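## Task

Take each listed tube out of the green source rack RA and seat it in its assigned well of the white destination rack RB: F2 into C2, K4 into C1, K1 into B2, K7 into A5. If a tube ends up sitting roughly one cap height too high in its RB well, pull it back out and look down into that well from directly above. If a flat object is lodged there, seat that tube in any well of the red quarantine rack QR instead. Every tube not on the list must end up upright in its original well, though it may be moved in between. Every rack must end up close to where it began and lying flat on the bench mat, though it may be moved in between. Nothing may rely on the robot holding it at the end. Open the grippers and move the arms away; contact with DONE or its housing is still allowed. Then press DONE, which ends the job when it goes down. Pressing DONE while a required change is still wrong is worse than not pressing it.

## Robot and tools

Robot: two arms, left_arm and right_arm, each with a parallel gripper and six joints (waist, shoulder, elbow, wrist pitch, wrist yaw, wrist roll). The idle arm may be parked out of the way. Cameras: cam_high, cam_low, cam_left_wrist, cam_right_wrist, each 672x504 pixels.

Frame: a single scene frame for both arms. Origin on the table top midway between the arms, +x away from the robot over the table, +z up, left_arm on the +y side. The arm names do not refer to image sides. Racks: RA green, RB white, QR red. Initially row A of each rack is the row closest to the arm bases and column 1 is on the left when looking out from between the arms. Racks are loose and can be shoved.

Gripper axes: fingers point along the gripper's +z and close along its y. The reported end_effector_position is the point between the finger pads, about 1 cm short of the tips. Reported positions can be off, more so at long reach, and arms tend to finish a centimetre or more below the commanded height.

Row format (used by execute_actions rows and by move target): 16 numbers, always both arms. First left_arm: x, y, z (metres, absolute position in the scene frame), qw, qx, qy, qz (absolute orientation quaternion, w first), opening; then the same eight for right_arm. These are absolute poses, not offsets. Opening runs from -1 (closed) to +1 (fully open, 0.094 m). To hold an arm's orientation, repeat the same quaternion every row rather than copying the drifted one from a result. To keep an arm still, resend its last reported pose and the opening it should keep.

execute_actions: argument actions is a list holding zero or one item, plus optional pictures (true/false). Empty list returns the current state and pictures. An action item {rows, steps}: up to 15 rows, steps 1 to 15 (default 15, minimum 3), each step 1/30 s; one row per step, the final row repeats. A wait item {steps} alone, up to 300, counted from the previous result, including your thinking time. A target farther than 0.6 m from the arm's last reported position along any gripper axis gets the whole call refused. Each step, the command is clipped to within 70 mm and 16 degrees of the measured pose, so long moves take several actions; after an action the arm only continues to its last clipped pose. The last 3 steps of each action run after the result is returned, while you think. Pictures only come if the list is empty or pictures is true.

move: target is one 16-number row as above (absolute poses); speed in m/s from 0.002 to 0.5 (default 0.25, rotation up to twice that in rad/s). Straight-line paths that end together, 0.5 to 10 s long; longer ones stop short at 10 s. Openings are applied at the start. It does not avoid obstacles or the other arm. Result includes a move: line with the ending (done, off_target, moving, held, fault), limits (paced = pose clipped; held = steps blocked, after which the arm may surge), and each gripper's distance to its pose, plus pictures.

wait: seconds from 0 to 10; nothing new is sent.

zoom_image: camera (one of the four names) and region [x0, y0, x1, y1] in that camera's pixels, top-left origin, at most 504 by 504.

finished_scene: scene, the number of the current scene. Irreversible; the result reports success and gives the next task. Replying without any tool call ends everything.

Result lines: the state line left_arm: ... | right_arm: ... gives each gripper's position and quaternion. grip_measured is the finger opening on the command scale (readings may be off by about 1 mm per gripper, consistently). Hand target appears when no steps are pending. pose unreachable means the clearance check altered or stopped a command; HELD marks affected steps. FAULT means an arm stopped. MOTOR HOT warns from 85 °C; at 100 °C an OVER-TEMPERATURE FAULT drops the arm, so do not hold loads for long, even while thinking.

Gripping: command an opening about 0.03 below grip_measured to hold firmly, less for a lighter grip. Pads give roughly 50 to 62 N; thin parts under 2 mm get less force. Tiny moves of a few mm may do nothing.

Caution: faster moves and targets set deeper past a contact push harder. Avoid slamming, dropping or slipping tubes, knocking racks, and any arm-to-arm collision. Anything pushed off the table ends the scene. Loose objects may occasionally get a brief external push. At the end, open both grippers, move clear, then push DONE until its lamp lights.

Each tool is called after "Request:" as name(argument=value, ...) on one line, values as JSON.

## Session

Request:
execute_actions(actions=[])

Scene clock: 0.00 s of 20600.00 s.
left_arm: end_effector_position=(+0.5455, +0.2345, +0.4839) grip_measured=+1.000 end_effector_quat_wxyz=(+0.704, +0.051, +0.707, -0.043) | right_arm: end_effector_position=(+0.6390, -0.6973, +0.3054) grip_measured=+1.000 end_effector_quat_wxyz=(+0.538, +0.182, +0.818, -0.091)
Joint positions: left_arm=[-0.01   1.052  1.031  0.016  0.012  0.011  0.094] | right_arm=[-0.769  1.894  1.729 -0.258 -0.183 -0.03   0.094]
Joint velocities: left_arm=[-0.005 -0.005 -0.002 -0.007 -0.051  0.051  0.   ] | right_arm=[-0.015  0.005 -0.002 -0.002  0.007  0.022  0.   ]
Hand target (left_arm): +0.545, +0.235, +0.505; +0.718, +0.050, +0.693, -0.043
Hand target (right_arm): +0.643, -0.700, +0.327; +0.553, +0.178, +0.808, -0.097

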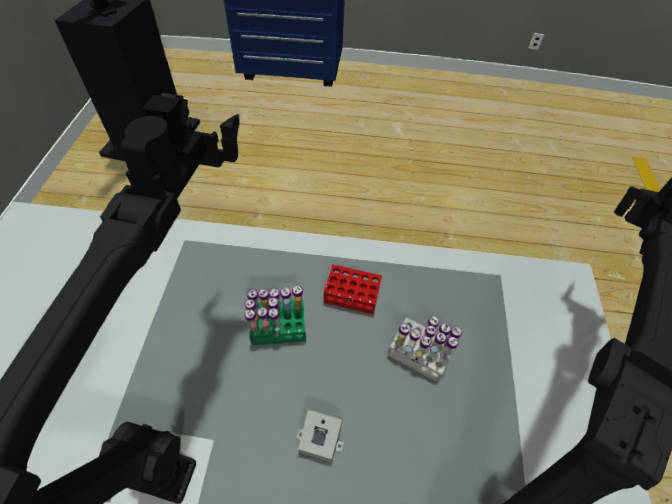

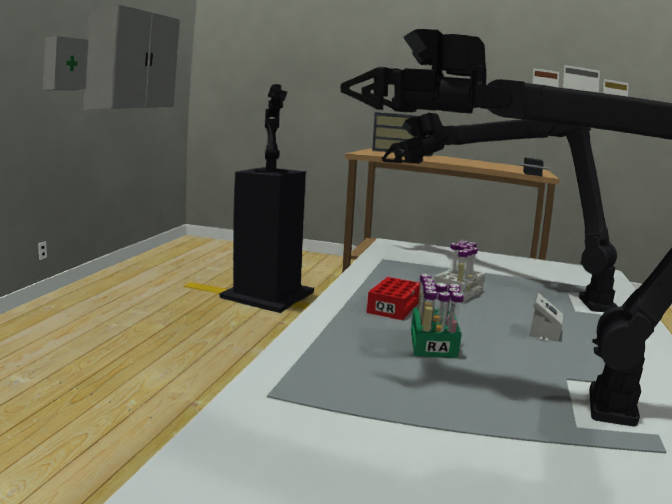

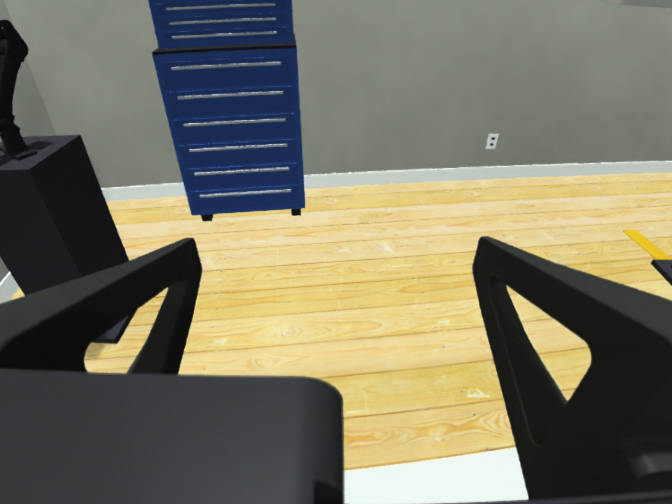

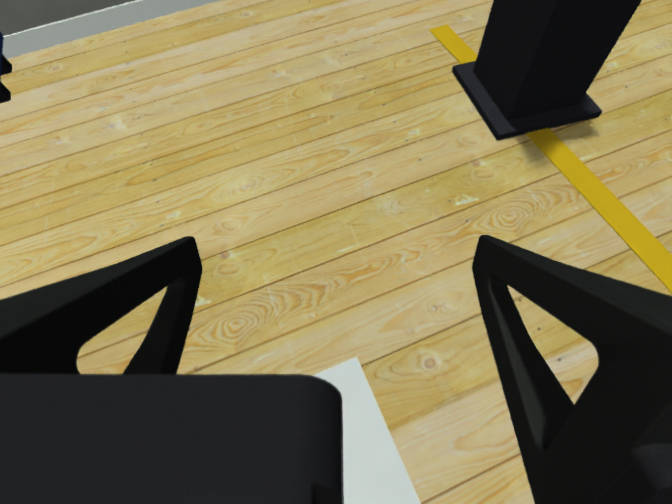

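Look over RB on the way, then RA.

Request:
move(target=[0.18,0.40,0.25,0.05,-0.3,0.95,0,1,0.33,-0.21,0.25,0,0,1,0,-0.45], speed=0.35)

Request:
move(target=[0.18,0.40,0.25,0.05,-0.3,0.95,0,1,0.38,0.12,0.245,0,0,1,0,-0.45], speed=0.35)

Scene clock: 3.13 s of 20600.00 s.
left_arm: end_effector_position=(+0.1868, +0.4057, +0.2489) grip_measured=+1.000 end_effector_quat_wxyz=(+0.060, -0.303, +0.951, -0.005) | right_arm: end_effector_position=(+0.3430, -0.2032, +0.2437) grip_measured=-0.448 end_effector_quat_wxyz=(+0.002, -0.009, +1.000, -0.001)
Joint positions: left_arm=[ 0.748  0.732  0.887 -1.615  0.049  0.017  0.094] | right_arm=[ 0.008  1.379  1.312 -1.5    0.003  0.172  0.026]
Joint velocities: left_arm=[-0.005 -0.015  0.022 -0.012 -0.022  0.022  0.   ] | right_arm=[ 0.005 -0.005 -0.017  0.007 -0.037  0.037  0.   ]
Hand target (left_arm): +0.185, +0.406, +0.249; +0.050, -0.301, +0.952, -0.008
Hand target (right_arm): +0.338, -0.207, +0.246; -0.001, +0.002, +1.000, -0.001
Off the commanded pose (left_arm): 0.009 m, 1 deg.
Off the commanded pose (right_arm): 0.016 m, 1 deg.
Kept back: nothing.
move: off_target (right_arm)

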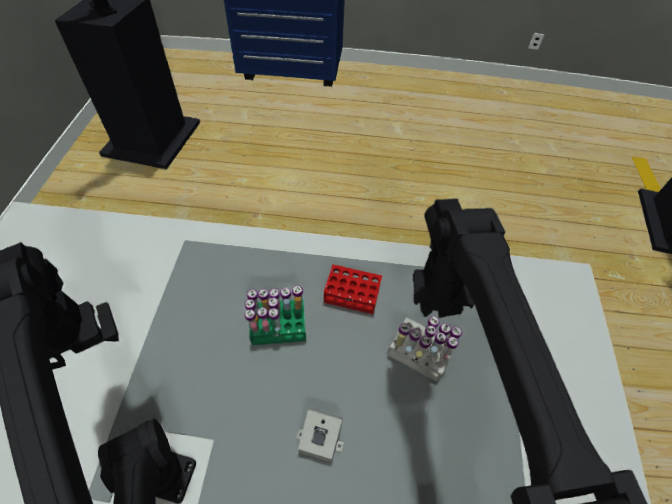

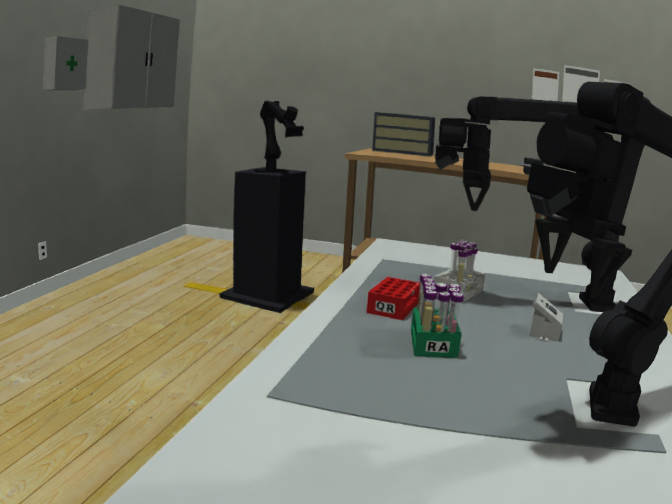

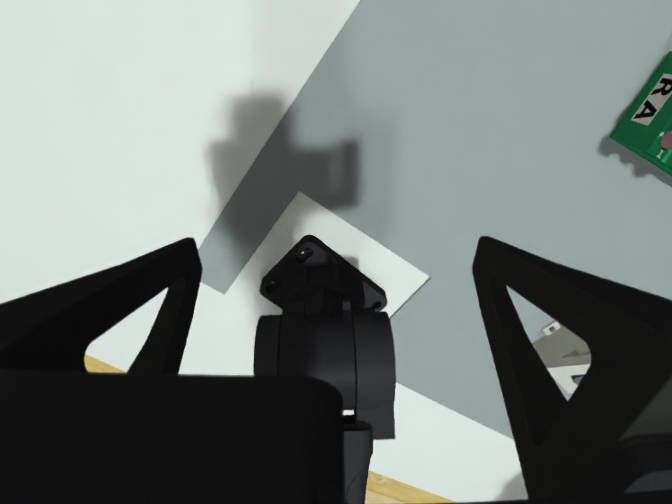

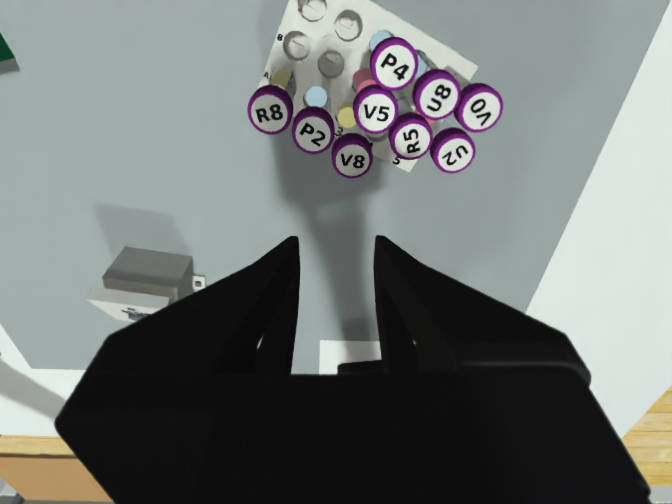

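Scene clock: 4.77 s of 20600.00 s.
left_arm: end_effector_position=(+0.1834, +0.4044, +0.2471) grip_measured=+1.000 end_effector_quat_wxyz=(+0.051, -0.302, +0.952, -0.001) | right_arm: end_effector_position=(+0.3746, +0.1124, +0.2301) grip_measured=-0.448 end_effector_quat_wxyz=(-0.014, -0.011, +1.000, -0.010)
Joint positions: left_arm=[ 0.74   0.732  0.883 -1.626  0.034  0.013  0.094] | right_arm=[ 0.562  1.881  1.895 -1.62  -0.004  0.723  0.026]
Joint velocities: left_arm=[-0.015  0.005 -0.002 -0.022  0.037 -0.022  0.   ] | right_arm=[-0.015 -0.015 -0.002 -0.017 -0.007 -0.081 -0.001]
Hand target (left_arm): +0.180, +0.400, +0.250; +0.050, -0.301, +0.952, -0.000
Hand target (right_arm): +0.386, +0.117, +0.247; -0.000, -0.000, +1.000, +0.002
Off the commanded pose (left_arm): 0.006 m, 0 deg.
Off the commanded pose (right_arm): 0.018 m, 2 deg.
Kept back: nothing.
move: off_target (right_arm)

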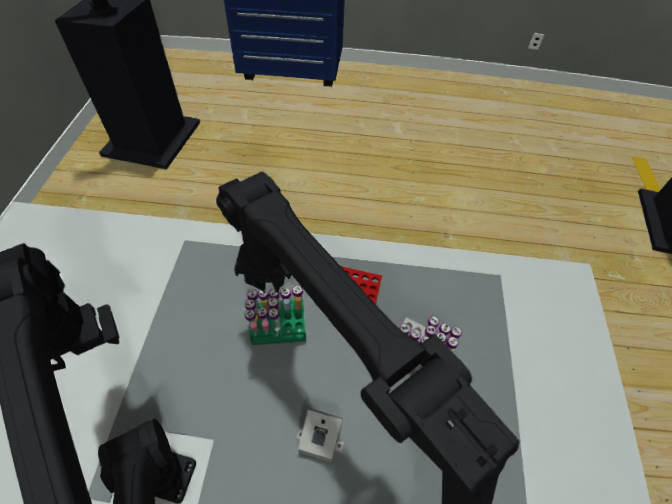

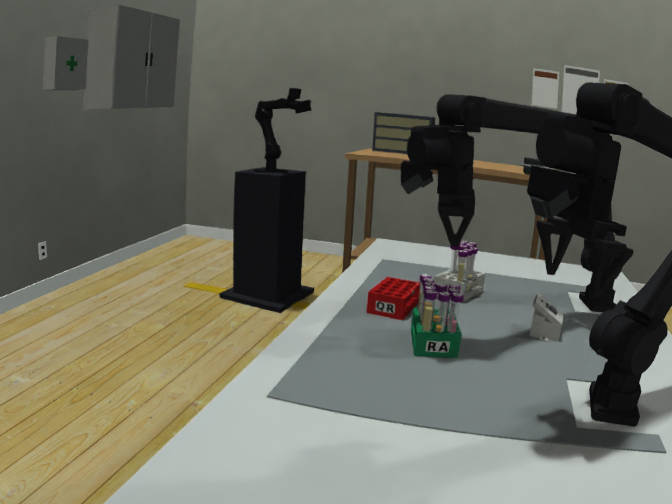

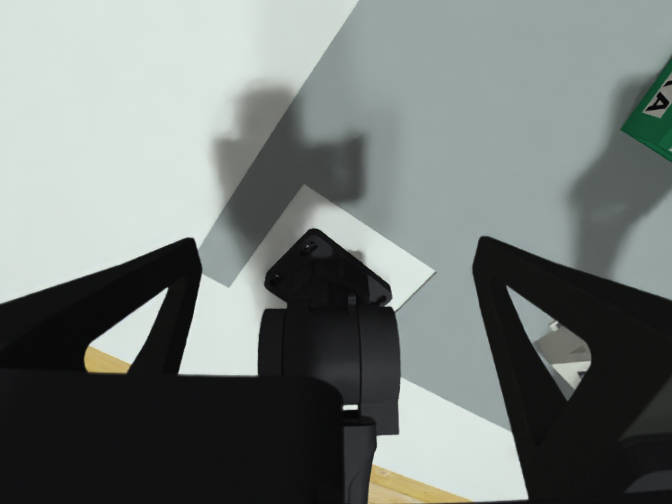

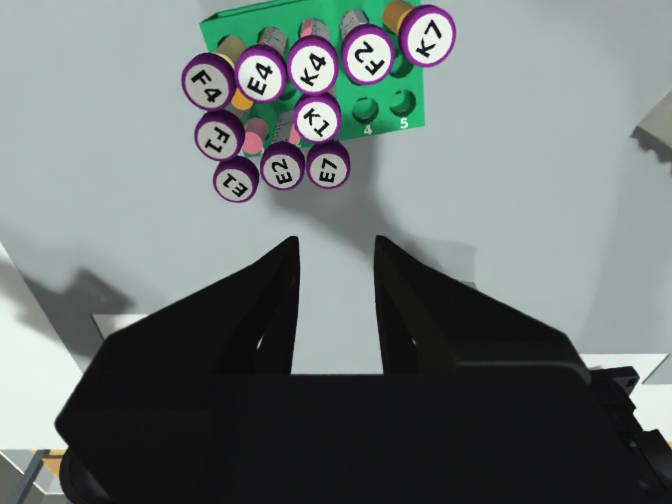

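Request:
move(target=[0.18,0.40,0.25,0.05,-0.3,0.95,0,1,0.435,0.075,0.22,0,0.462,0.887,0,-0.2], speed=0.35)

Request:
move(target=[0.18,0.40,0.25,0.05,-0.3,0.95,0,1,0.429,0.071,0.155,0,0.462,0.887,0,-0.2], speed=0.12)

Scene clock: 7.37 s of 20600.00 s.
left_arm: end_effector_position=(+0.1834, +0.4044, +0.2471) grip_measured=+1.000 end_effector_quat_wxyz=(+0.051, -0.302, +0.952, -0.001) | right_arm: end_effector_position=(+0.4222, +0.0690, +0.2205) grip_measured=-0.202 end_effector_quat_wxyz=(-0.006, +0.453, +0.891, -0.009)
Joint positions: left_arm=[ 0.74   0.732  0.883 -1.626  0.034  0.013  0.094] | right_arm=[ 0.452  1.897  1.895 -1.589 -0.003  1.575  0.038]
Joint velocities: left_arm=[-0.005 -0.005  0.022  0.012  0.007 -0.037  0.   ] | right_arm=[ 0.005  0.005  0.002 -0.002  0.007  0.007  0.   ]
Hand target (left_arm): +0.180, +0.400, +0.250; +0.050, -0.301, +0.952, -0.000
Hand target (right_arm): +0.434, +0.074, +0.220; +0.000, +0.462, +0.887, +0.000
Off the commanded pose (left_arm): 0.006 m, 0 deg.
Off the commanded pose (right_arm): 0.014 m, 2 deg.
Kept back: nothing.
move: off_target (right_arm)

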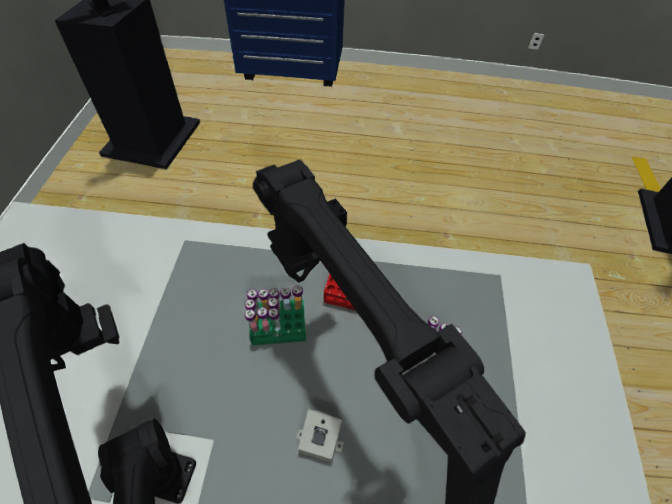

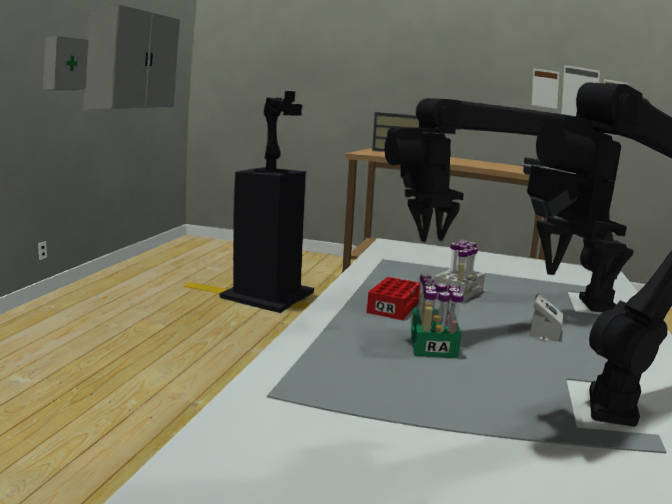

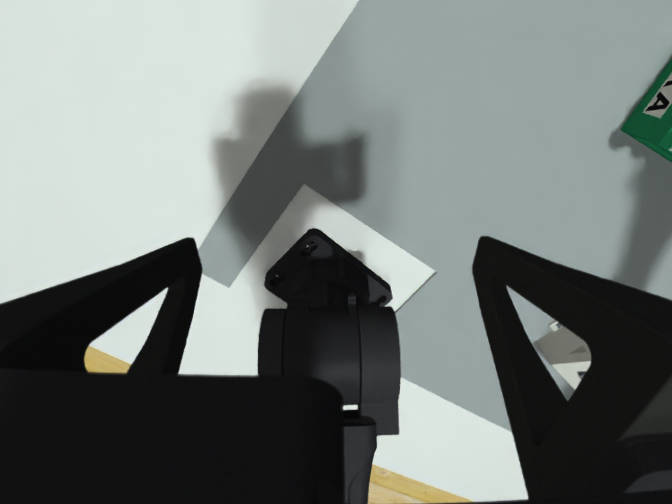

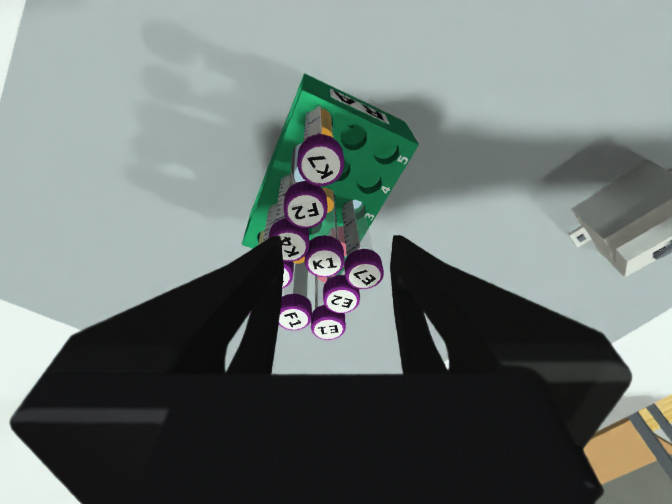

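Scene clock: 8.27 s of 20600.00 s.
left_arm: end_effector_position=(+0.1834, +0.4044, +0.2471) grip_measured=+1.000 end_effector_quat_wxyz=(+0.051, -0.301, +0.952, -0.001) | right_arm: end_effector_position=(+0.4253, +0.0713, +0.1657) grip_measured=-0.202 end_effector_quat_wxyz=(-0.000, +0.454, +0.891, +0.003)
Joint positions: left_arm=[ 0.739  0.732  0.883 -1.626  0.033  0.013  0.094] | right_arm=[ 0.452  1.901  1.757 -1.42  -0.003  1.578  0.038]
Joint velocities: left_arm=[-0.015  0.015 -0.012  0.007  0.037  0.022  0.   ] | right_arm=[-0.005  0.005 -0.007 -0.002  0.022 -0.022 -0.001]
Hand target (left_arm): +0.180, +0.400, +0.250; +0.050, -0.301, +0.952, -0.000
Hand target (right_arm): +0.429, +0.071, +0.155; -0.000, +0.462, +0.887, +0.000
Off the commanded pose (left_arm): 0.006 m, 0 deg.
Off the commanded pose (right_arm): 0.011 m, 1 deg.
Kept back: nothing.
move: off_target (right_arm)

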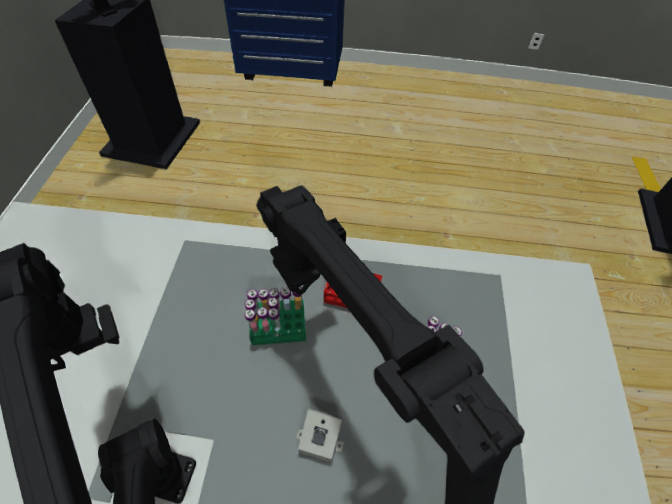

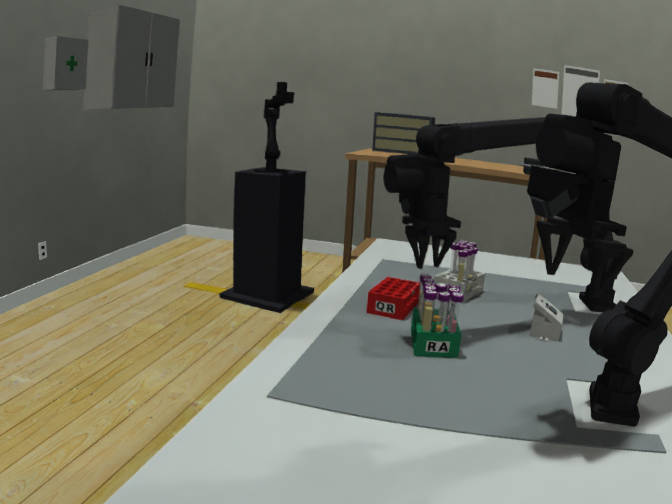

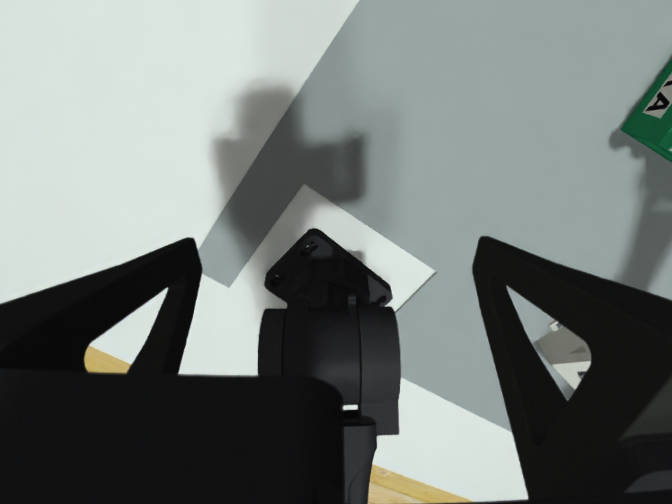

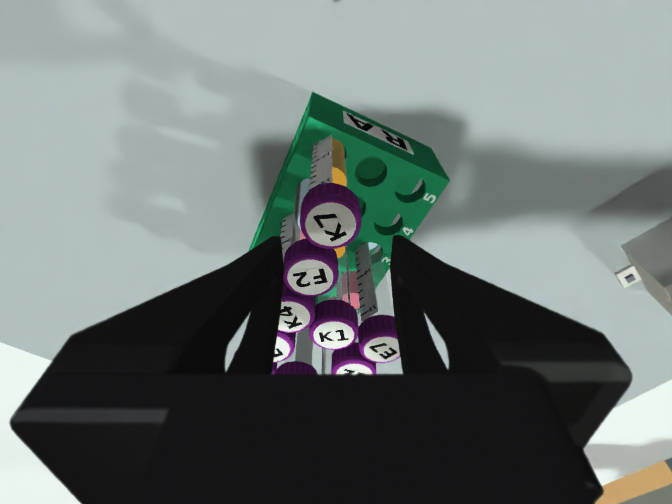

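Request:
move(target=[0.18,0.40,0.25,0.05,-0.3,0.95,0,1,0.431,0.070,0.123,0,0.462,0.887,0,-0.2], speed=0.08)

Scene clock: 9.50 s of 20600.00 s.
left_arm: end_effector_position=(+0.1834, +0.4044, +0.2471) grip_measured=+1.000 end_effector_quat_wxyz=(+0.051, -0.302, +0.952, -0.001) | right_arm: end_effector_position=(+0.4266, +0.0722, +0.1344) grip_measured=-0.202 end_effector_quat_wxyz=(+0.000, +0.454, +0.891, +0.004)
Joint positions: left_arm=[ 0.739  0.732  0.883 -1.626  0.033  0.013  0.094] | right_arm=[ 0.452  1.92   1.701 -1.345 -0.003  1.578  0.038]
Joint velocities: left_arm=[-0.015 -0.015 -0.027  0.002  0.022  0.022  0.   ] | right_arm=[-0.005  0.005  0.017 -0.012 -0.022  0.037 -0.   ]
Hand target (left_arm): +0.180, +0.400, +0.250; +0.050, -0.301, +0.952, -0.000
Hand target (right_arm): +0.431, +0.070, +0.123; +0.000, +0.462, +0.887, +0.000
Off the commanded pose (left_arm): 0.006 m, 0 deg.
Off the commanded pose (right_arm): 0.012 m, 1 deg.
Kept back: nothing.
move: off_target (right_arm)

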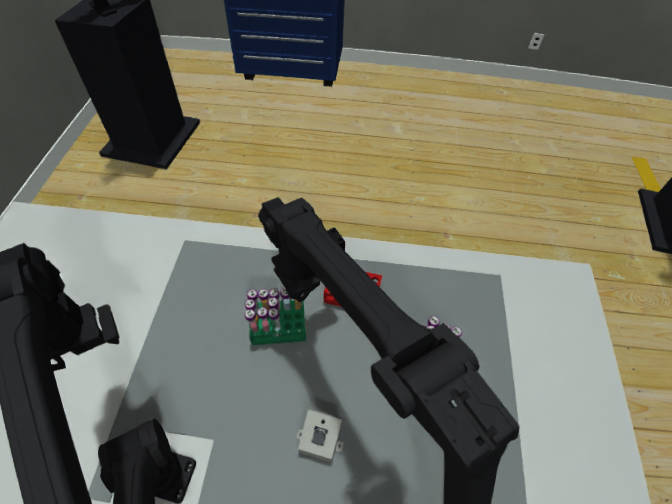

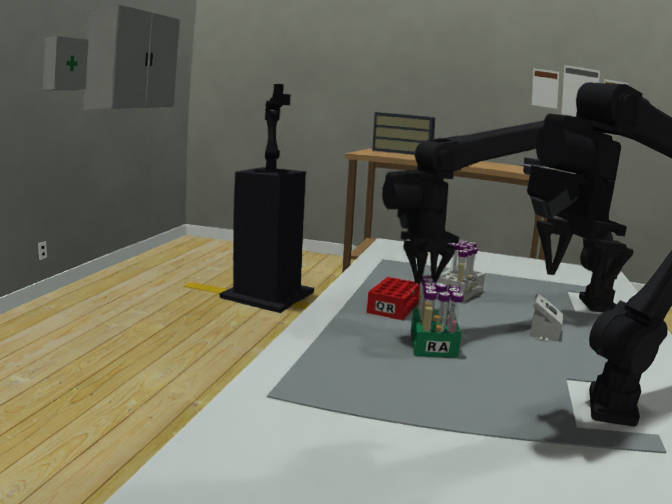

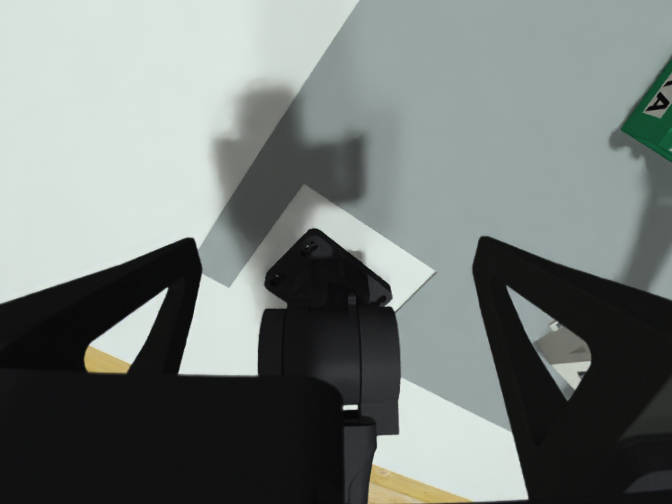

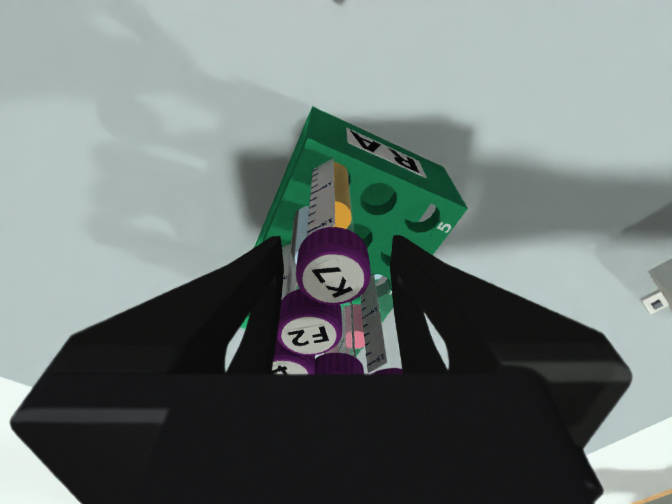

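Request:
execute_actions(actions=[{"rows":[[0.18,0.40,0.25,0.05,-0.3,0.95,0,1,0.431,0.070,0.123,0,0.462,0.887,0,-0.5],[0.18,0.40,0.25,0.05,-0.3,0.95,0,1,0.431,0.070,0.123,0,0.462,0.887,0,-0.5],[0.18,0.40,0.25,0.05,-0.3,0.95,0,1,0.431,0.070,0.123,0,0.462,0.887,0,-0.5],[0.18,0.40,0.25,0.05,-0.3,0.95,0,1,0.431,0.070,0.123,0,0.462,0.887,0,-0.5],[0.18,0.40,0.25,0.05,-0.3,0.95,0,1,0.431,0.070,0.123,0,0.462,0.887,0,-0.5],[0.18,0.40,0.25,0.05,-0.3,0.95,0,1,0.431,0.070,0.123,0,0.462,0.887,0,-0.575]],"steps":13}])

Scene clock: 9.97 s of 20600.00 s.
left_arm: end_effector_position=(+0.1834, +0.4044, +0.2471) grip_measured=+1.000 end_effector_quat_wxyz=(+0.051, -0.302, +0.952, -0.001) | right_arm: end_effector_position=(+0.4266, +0.0722, +0.1344) grip_measured=-0.549 end_effector_quat_wxyz=(+0.000, +0.454, +0.891, +0.004)
Joint positions: left_arm=[ 0.739  0.732  0.883 -1.626  0.033  0.013  0.094] | right_arm=[ 0.452  1.92   1.701 -1.345 -0.003  1.578  0.021]
Joint velocities: left_arm=[-0.005 -0.005  0.012  0.007 -0.007  0.007  0.   ] | right_arm=[-0.005 -0.024 -0.007 -0.027  0.022 -0.066 -0.   ]
Steps of this call (steps 1 to 4: nothing new was sent; steps 5 to 14: the first 10 steps of this action). Readings (end_effector_position):
5: left_arm (+0.1834, +0.4044, +0.2471) | right_arm (+0.4266, +0.0722, +0.1344)
6: left_arm (+0.1834, +0.4044, +0.2471) | right_arm (+0.4266, +0.0722, +0.1344)
8: left_arm (+0.1834, +0.4044, +0.2471) | right_arm (+0.4266, +0.0722, +0.1344)
12: left_arm (+0.1834, +0.4044, +0.2471) | right_arm (+0.4266, +0.0722, +0.1344)
14: the state above

Request:
execute_actions(actions=[{"rows":[[0.18,0.40,0.25,0.05,-0.3,0.95,0,1,0.442,0.082,0.155,0.015,0.462,0.887,0.032,-0.578],[0.18,0.40,0.25,0.05,-0.3,0.95,0,1,0.442,0.082,0.161,0.015,0.462,0.887,0.032,-0.578],[0.18,0.40,0.25,0.05,-0.3,0.95,0,1,0.442,0.082,0.167,0.015,0.462,0.887,0.032,-0.578],[0.18,0.40,0.25,0.05,-0.3,0.95,0,1,0.442,0.082,0.173,0.015,0.462,0.887,0.032,-0.578],[0.18,0.40,0.25,0.05,-0.3,0.95,0,1,0.442,0.082,0.179,0.015,0.462,0.887,0.032,-0.578],[0.18,0.40,0.25,0.05,-0.3,0.95,0,1,0.442,0.082,0.185,0.015,0.462,0.887,0.032,-0.578],[0.18,0.40,0.25,0.05,-0.3,0.95,0,1,0.442,0.082,0.191,0.015,0.462,0.887,0.032,-0.578],[0.18,0.40,0.25,0.05,-0.3,0.95,0,1,0.442,0.082,0.197,0.015,0.462,0.887,0.032,-0.578],[0.18,0.40,0.25,0.05,-0.3,0.95,0,1,0.442,0.082,0.203,0.015,0.462,0.887,0.032,-0.578],[0.18,0.40,0.25,0.05,-0.3,0.95,0,1,0.442,0.082,0.209,0.015,0.462,0.887,0.032,-0.578],[0.18,0.40,0.25,0.05,-0.3,0.95,0,1,0.442,0.082,0.215,0.015,0.462,0.887,0.032,-0.578],[0.18,0.40,0.25,0.05,-0.3,0.95,0,1,0.442,0.082,0.221,0.015,0.462,0.887,0.032,-0.578],[0.18,0.40,0.25,0.05,-0.3,0.95,0,1,0.442,0.082,0.227,0.015,0.462,0.887,0.032,-0.578]],"steps":15}])

Request:
move(target=[0.18,0.40,0.25,0.05,-0.3,0.95,0,1,0.285,-0.21,0.225,0,0.537,0.843,0,-0.578], speed=0.3)

Request:
move(target=[0.18,0.40,0.25,0.05,-0.3,0.95,0,1,0.314,-0.261,0.18,0,0.537,0.843,0,-0.578], speed=0.1)

Scene clock: 11.97 s of 20600.00 s.
left_arm: end_effector_position=(+0.1834, +0.4044, +0.2471) grip_measured=+1.000 end_effector_quat_wxyz=(+0.051, -0.302, +0.952, -0.001) | right_arm: end_effector_position=(+0.4284, +0.0736, +0.1664) grip_measured=-0.549 end_effector_quat_wxyz=(-0.003, +0.455, +0.891, -0.002)
Joint positions: left_arm=[ 0.739  0.732  0.883 -1.626  0.033  0.013  0.094] | right_arm=[ 0.452  1.92   1.786 -1.443 -0.003  1.579  0.021]
Joint velocities: left_arm=[-0.005 -0.015  0.027 -0.012  0.022 -0.022  0.   ] | right_arm=[ 0.005 -0.024  0.418 -0.437  0.007 -0.051  0.   ]
Off your previous action's commanded pose (left_arm): 0.006 m, 0 deg at its last step (step 3 of this call).
Off your previous action's commanded pose (right_arm): 0.012 m, 1 deg at its last step (step 3 of this call).
Steps of this call (steps 1 to 3: the last 3 steps of your previous action; steps 4 to 48: nothing new was sent; steps 49 to 60: the first 12 steps of this action). Readings (end_effector_position):
49: left_arm (+0.1834, +0.4044, +0.2471) | right_arm (+0.4266, +0.0722, +0.1344)
50: left_arm (+0.1834, +0.4044, +0.2471) | right_arm (+0.4266, +0.0722, +0.1344)
52: left_arm (+0.1834, +0.4044, +0.2471) | right_arm (+0.4266, +0.0723, +0.1354)
56: left_arm (+0.1834, +0.4044, +0.2471) | right_arm (+0.4266, +0.0723, +0.1462)
60: the state above

Scene clock: 14.07 s of 20600.00 s.
left_arm: end_effector_position=(+0.1834, +0.4044, +0.2471) grip_measured=+1.000 end_effector_quat_wxyz=(+0.051, -0.302, +0.952, -0.001) | right_arm: end_effector_position=(+0.2828, -0.2084, +0.2220) grip_measured=-0.549 end_effector_quat_wxyz=(+0.005, +0.547, +0.837, +0.003)
Joint positions: left_arm=[ 0.739  0.732  0.883 -1.626  0.033  0.013  0.094] | right_arm=[ 0.026  1.221  1.112 -1.45   0.002  1.366  0.021]
Joint velocities: left_arm=[ 0.005 -0.005 -0.007  0.027  0.007 -0.081  0.   ] | right_arm=[-0.015 -0.005 -0.007 -0.007 -0.037 -0.051 -0.001]
Hand target (left_arm): +0.180, +0.400, +0.250; +0.050, -0.301, +0.952, -0.000
Hand target (right_arm): +0.279, -0.207, +0.222; +0.001, +0.537, +0.843, -0.001
Off your previous action's commanded pose (left_arm): 0.006 m, 0 deg at its last step (step 3 of this call).
Off your previous action's commanded pose (right_arm): 0.046 m, 4 deg at its last step (step 3 of this call).
Off the commanded pose (left_arm): 0.006 m, 0 deg.
Off the commanded pose (right_arm): 0.004 m, 1 deg.
Kept back: nothing.
move: done

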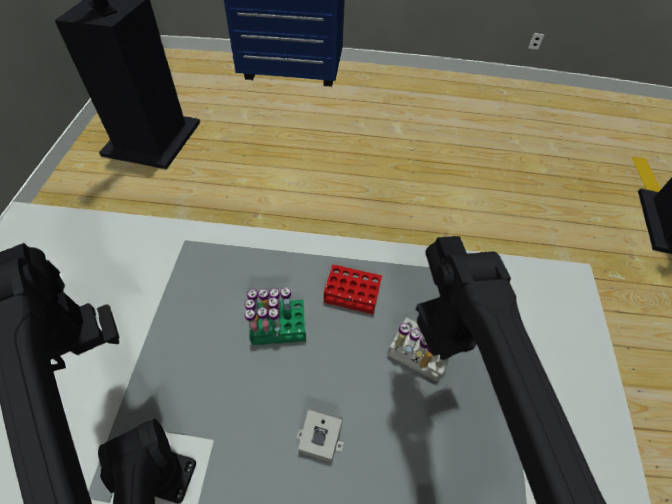

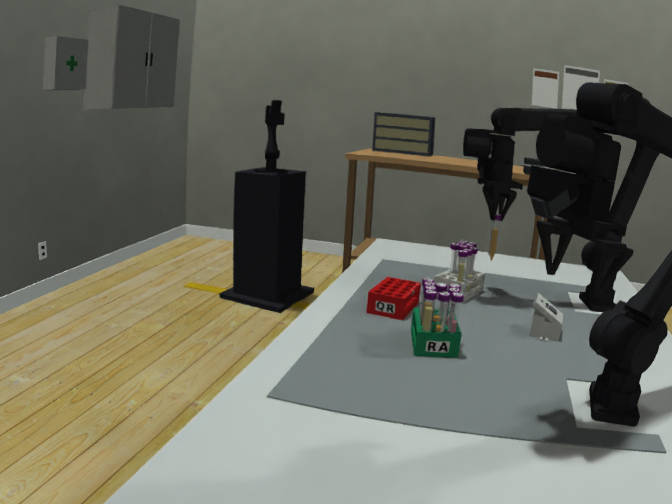

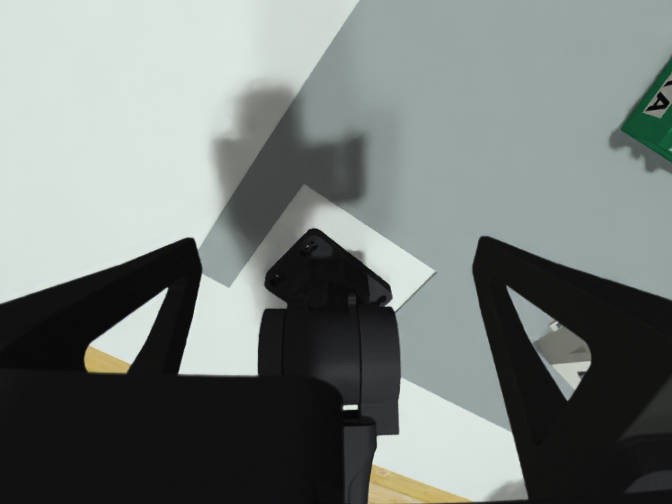

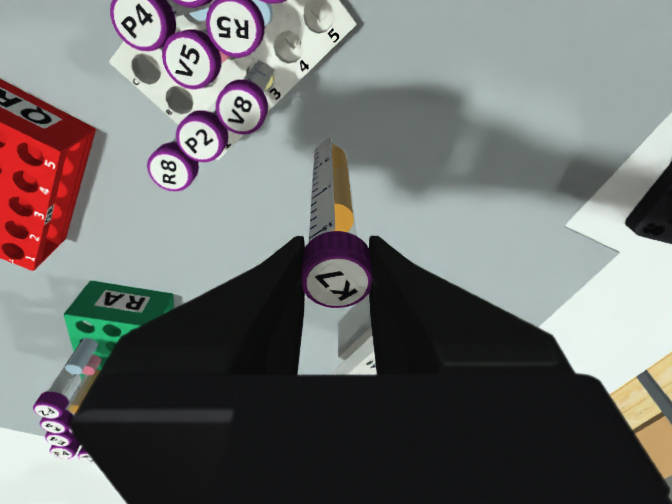

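Scene clock: 15.23 s of 20600.00 s.
left_arm: end_effector_position=(+0.1834, +0.4044, +0.2471) grip_measured=+1.000 end_effector_quat_wxyz=(+0.051, -0.302, +0.952, -0.001) | right_arm: end_effector_position=(+0.3104, -0.2602, +0.1852) grip_measured=-0.549 end_effector_quat_wxyz=(+0.001, +0.543, +0.840, -0.001)
Joint positions: left_arm=[ 0.739  0.732  0.883 -1.626  0.033  0.013  0.094] | right_arm=[-0.132  1.3    1.083 -1.352  0.002  1.198  0.021]
Joint velocities: left_arm=[ 0.005 -0.015 -0.002  0.007 -0.022 -0.007  0.   ] | right_arm=[-0.005 -0.005 -0.002  0.002  0.051 -0.022  0.001]
Hand target (left_arm): +0.180, +0.400, +0.250; +0.050, -0.301, +0.952, -0.000
Hand target (right_arm): +0.313, -0.261, +0.180; +0.000, +0.537, +0.843, -0.000
Off the commanded pose (left_arm): 0.006 m, 0 deg.
Off the commanded pose (right_arm): 0.006 m, 1 deg.
Kept back: nothing.
move: done

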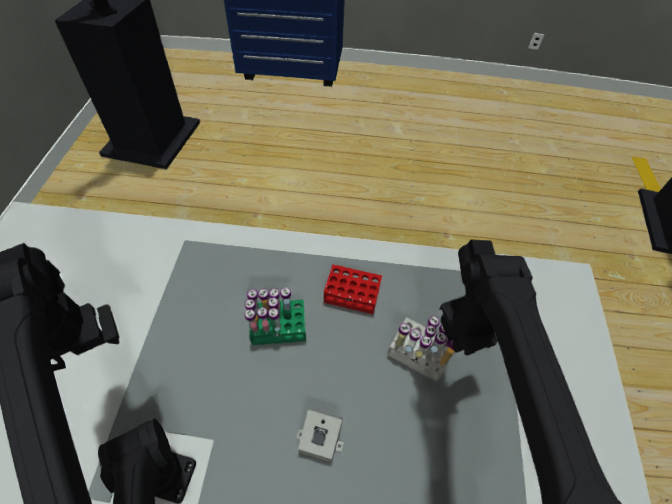

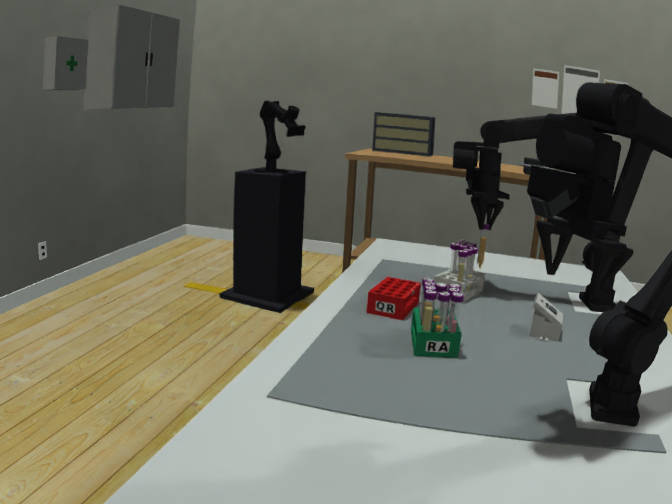

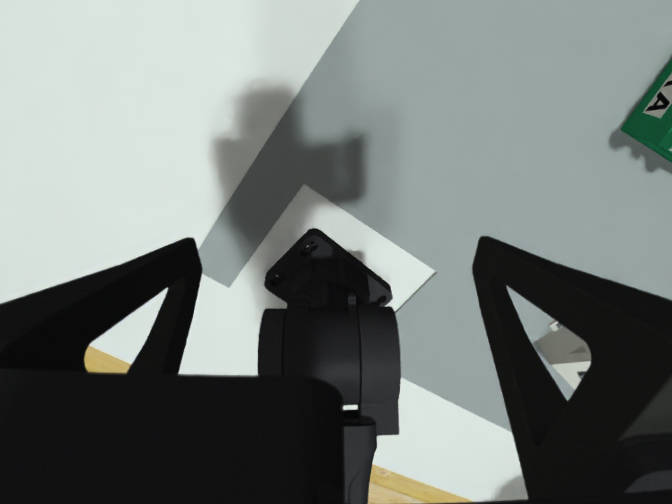

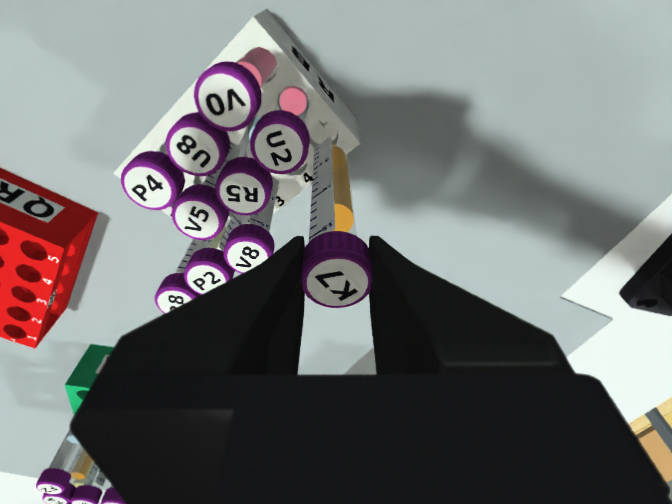

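Request:
zoom_image(camera="cam_right_wrist", region=[270,80,390,200])

Region (270, 80, 390, 200) of cam_right_wrist's 672x504 image, scaled by 4.200, with more detail than that image has.

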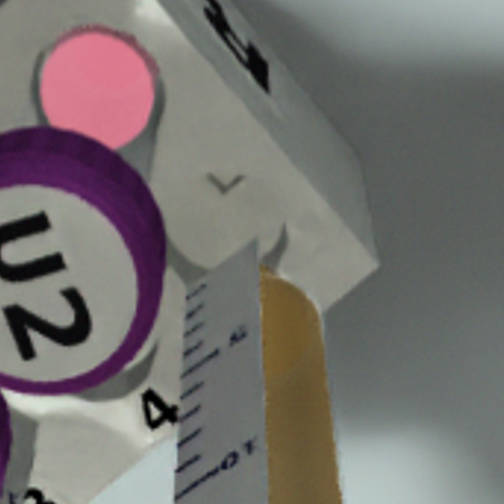

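Request:
move(target=[0.18,0.40,0.25,0.05,-0.3,0.95,0,1,0.317,-0.252,0.169,0,0.537,0.843,0,-0.578], speed=0.04)

Request:
zoom_image(camera="cam_right_wrist", region=[270,80,390,200])

Scene clock: 16.27 s of 20600.00 s.
left_arm: end_effector_position=(+0.1834, +0.4044, +0.2471) grip_measured=+1.000 end_effector_quat_wxyz=(+0.051, -0.302, +0.952, -0.001) | right_arm: end_effector_position=(+0.3146, -0.2556, +0.1749) grip_measured=-0.549 end_effector_quat_wxyz=(+0.002, +0.537, +0.844, -0.000)
Joint positions: left_arm=[ 0.739  0.732  0.883 -1.626  0.033  0.013  0.094] | right_arm=[-0.12   1.317  1.07  -1.321  0.002  1.196  0.021]
Joint velocities: left_arm=[-0.015 -0.005  0.012  0.017  0.051  0.066  0.   ] | right_arm=[-0.005  0.015 -0.012 -0.002  0.051  0.022 -0.   ]
Hand target (left_arm): +0.180, +0.400, +0.250; +0.050, -0.301, +0.952, -0.000
Hand target (right_arm): +0.317, -0.252, +0.169; -0.000, +0.537, +0.843, +0.000
Off the commanded pose (left_arm): 0.006 m, 0 deg.
Off the commanded pose (right_arm): 0.007 m, 0 deg.
Kept back: nothing.
move: done

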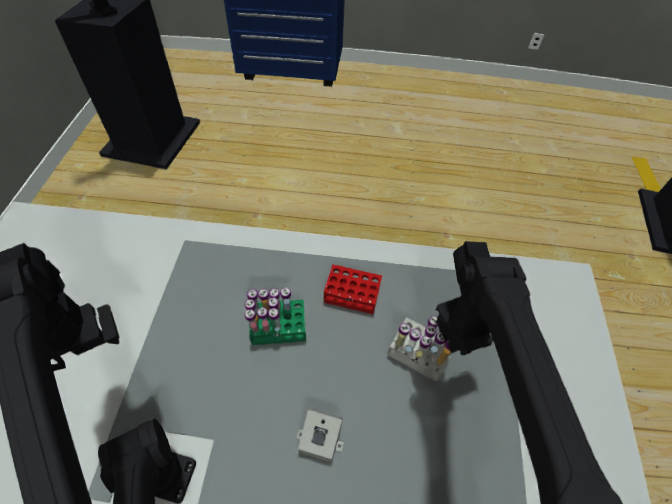

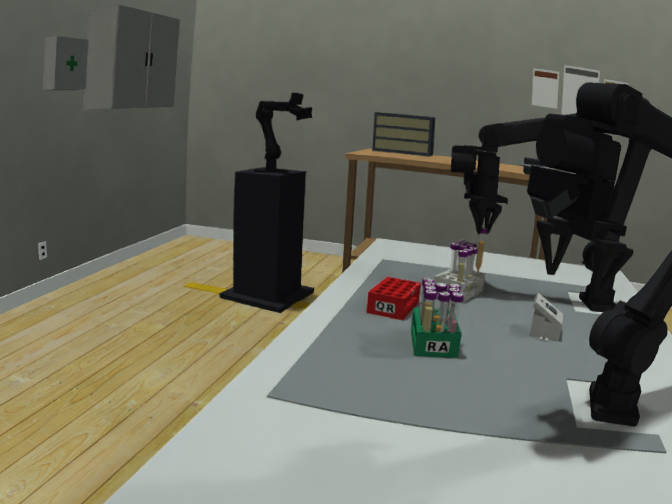

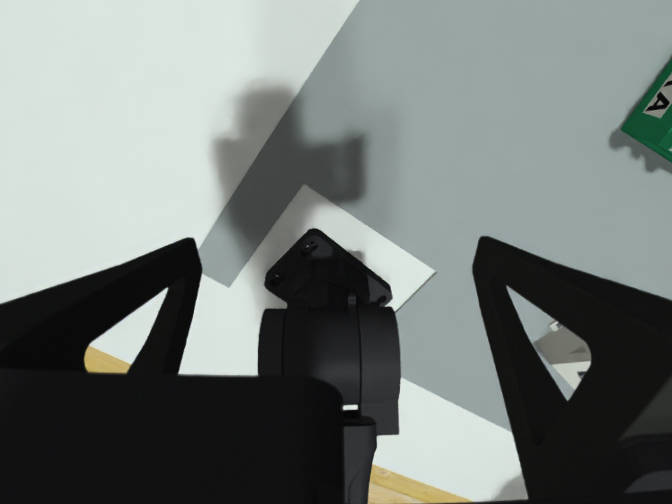

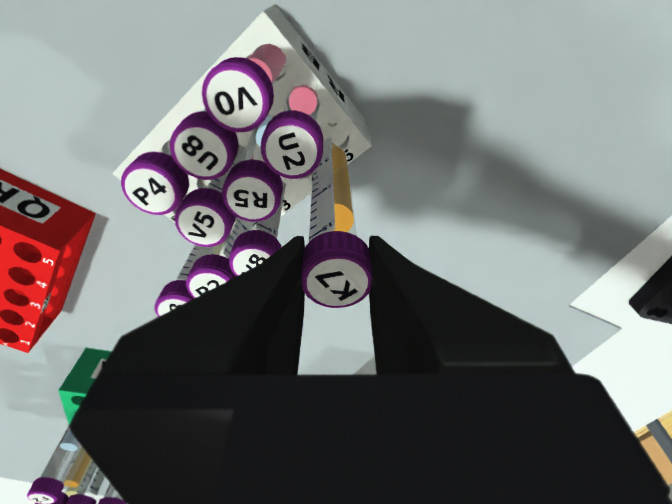

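Region (270, 80, 390, 200) of cam_right_wrist's 672x504 image, scaled by 4.200, with more detail than that image has.

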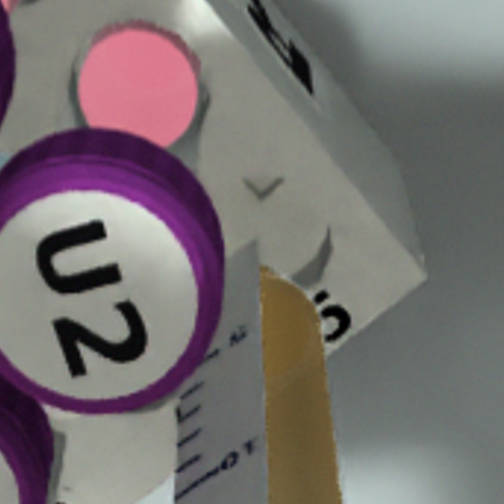

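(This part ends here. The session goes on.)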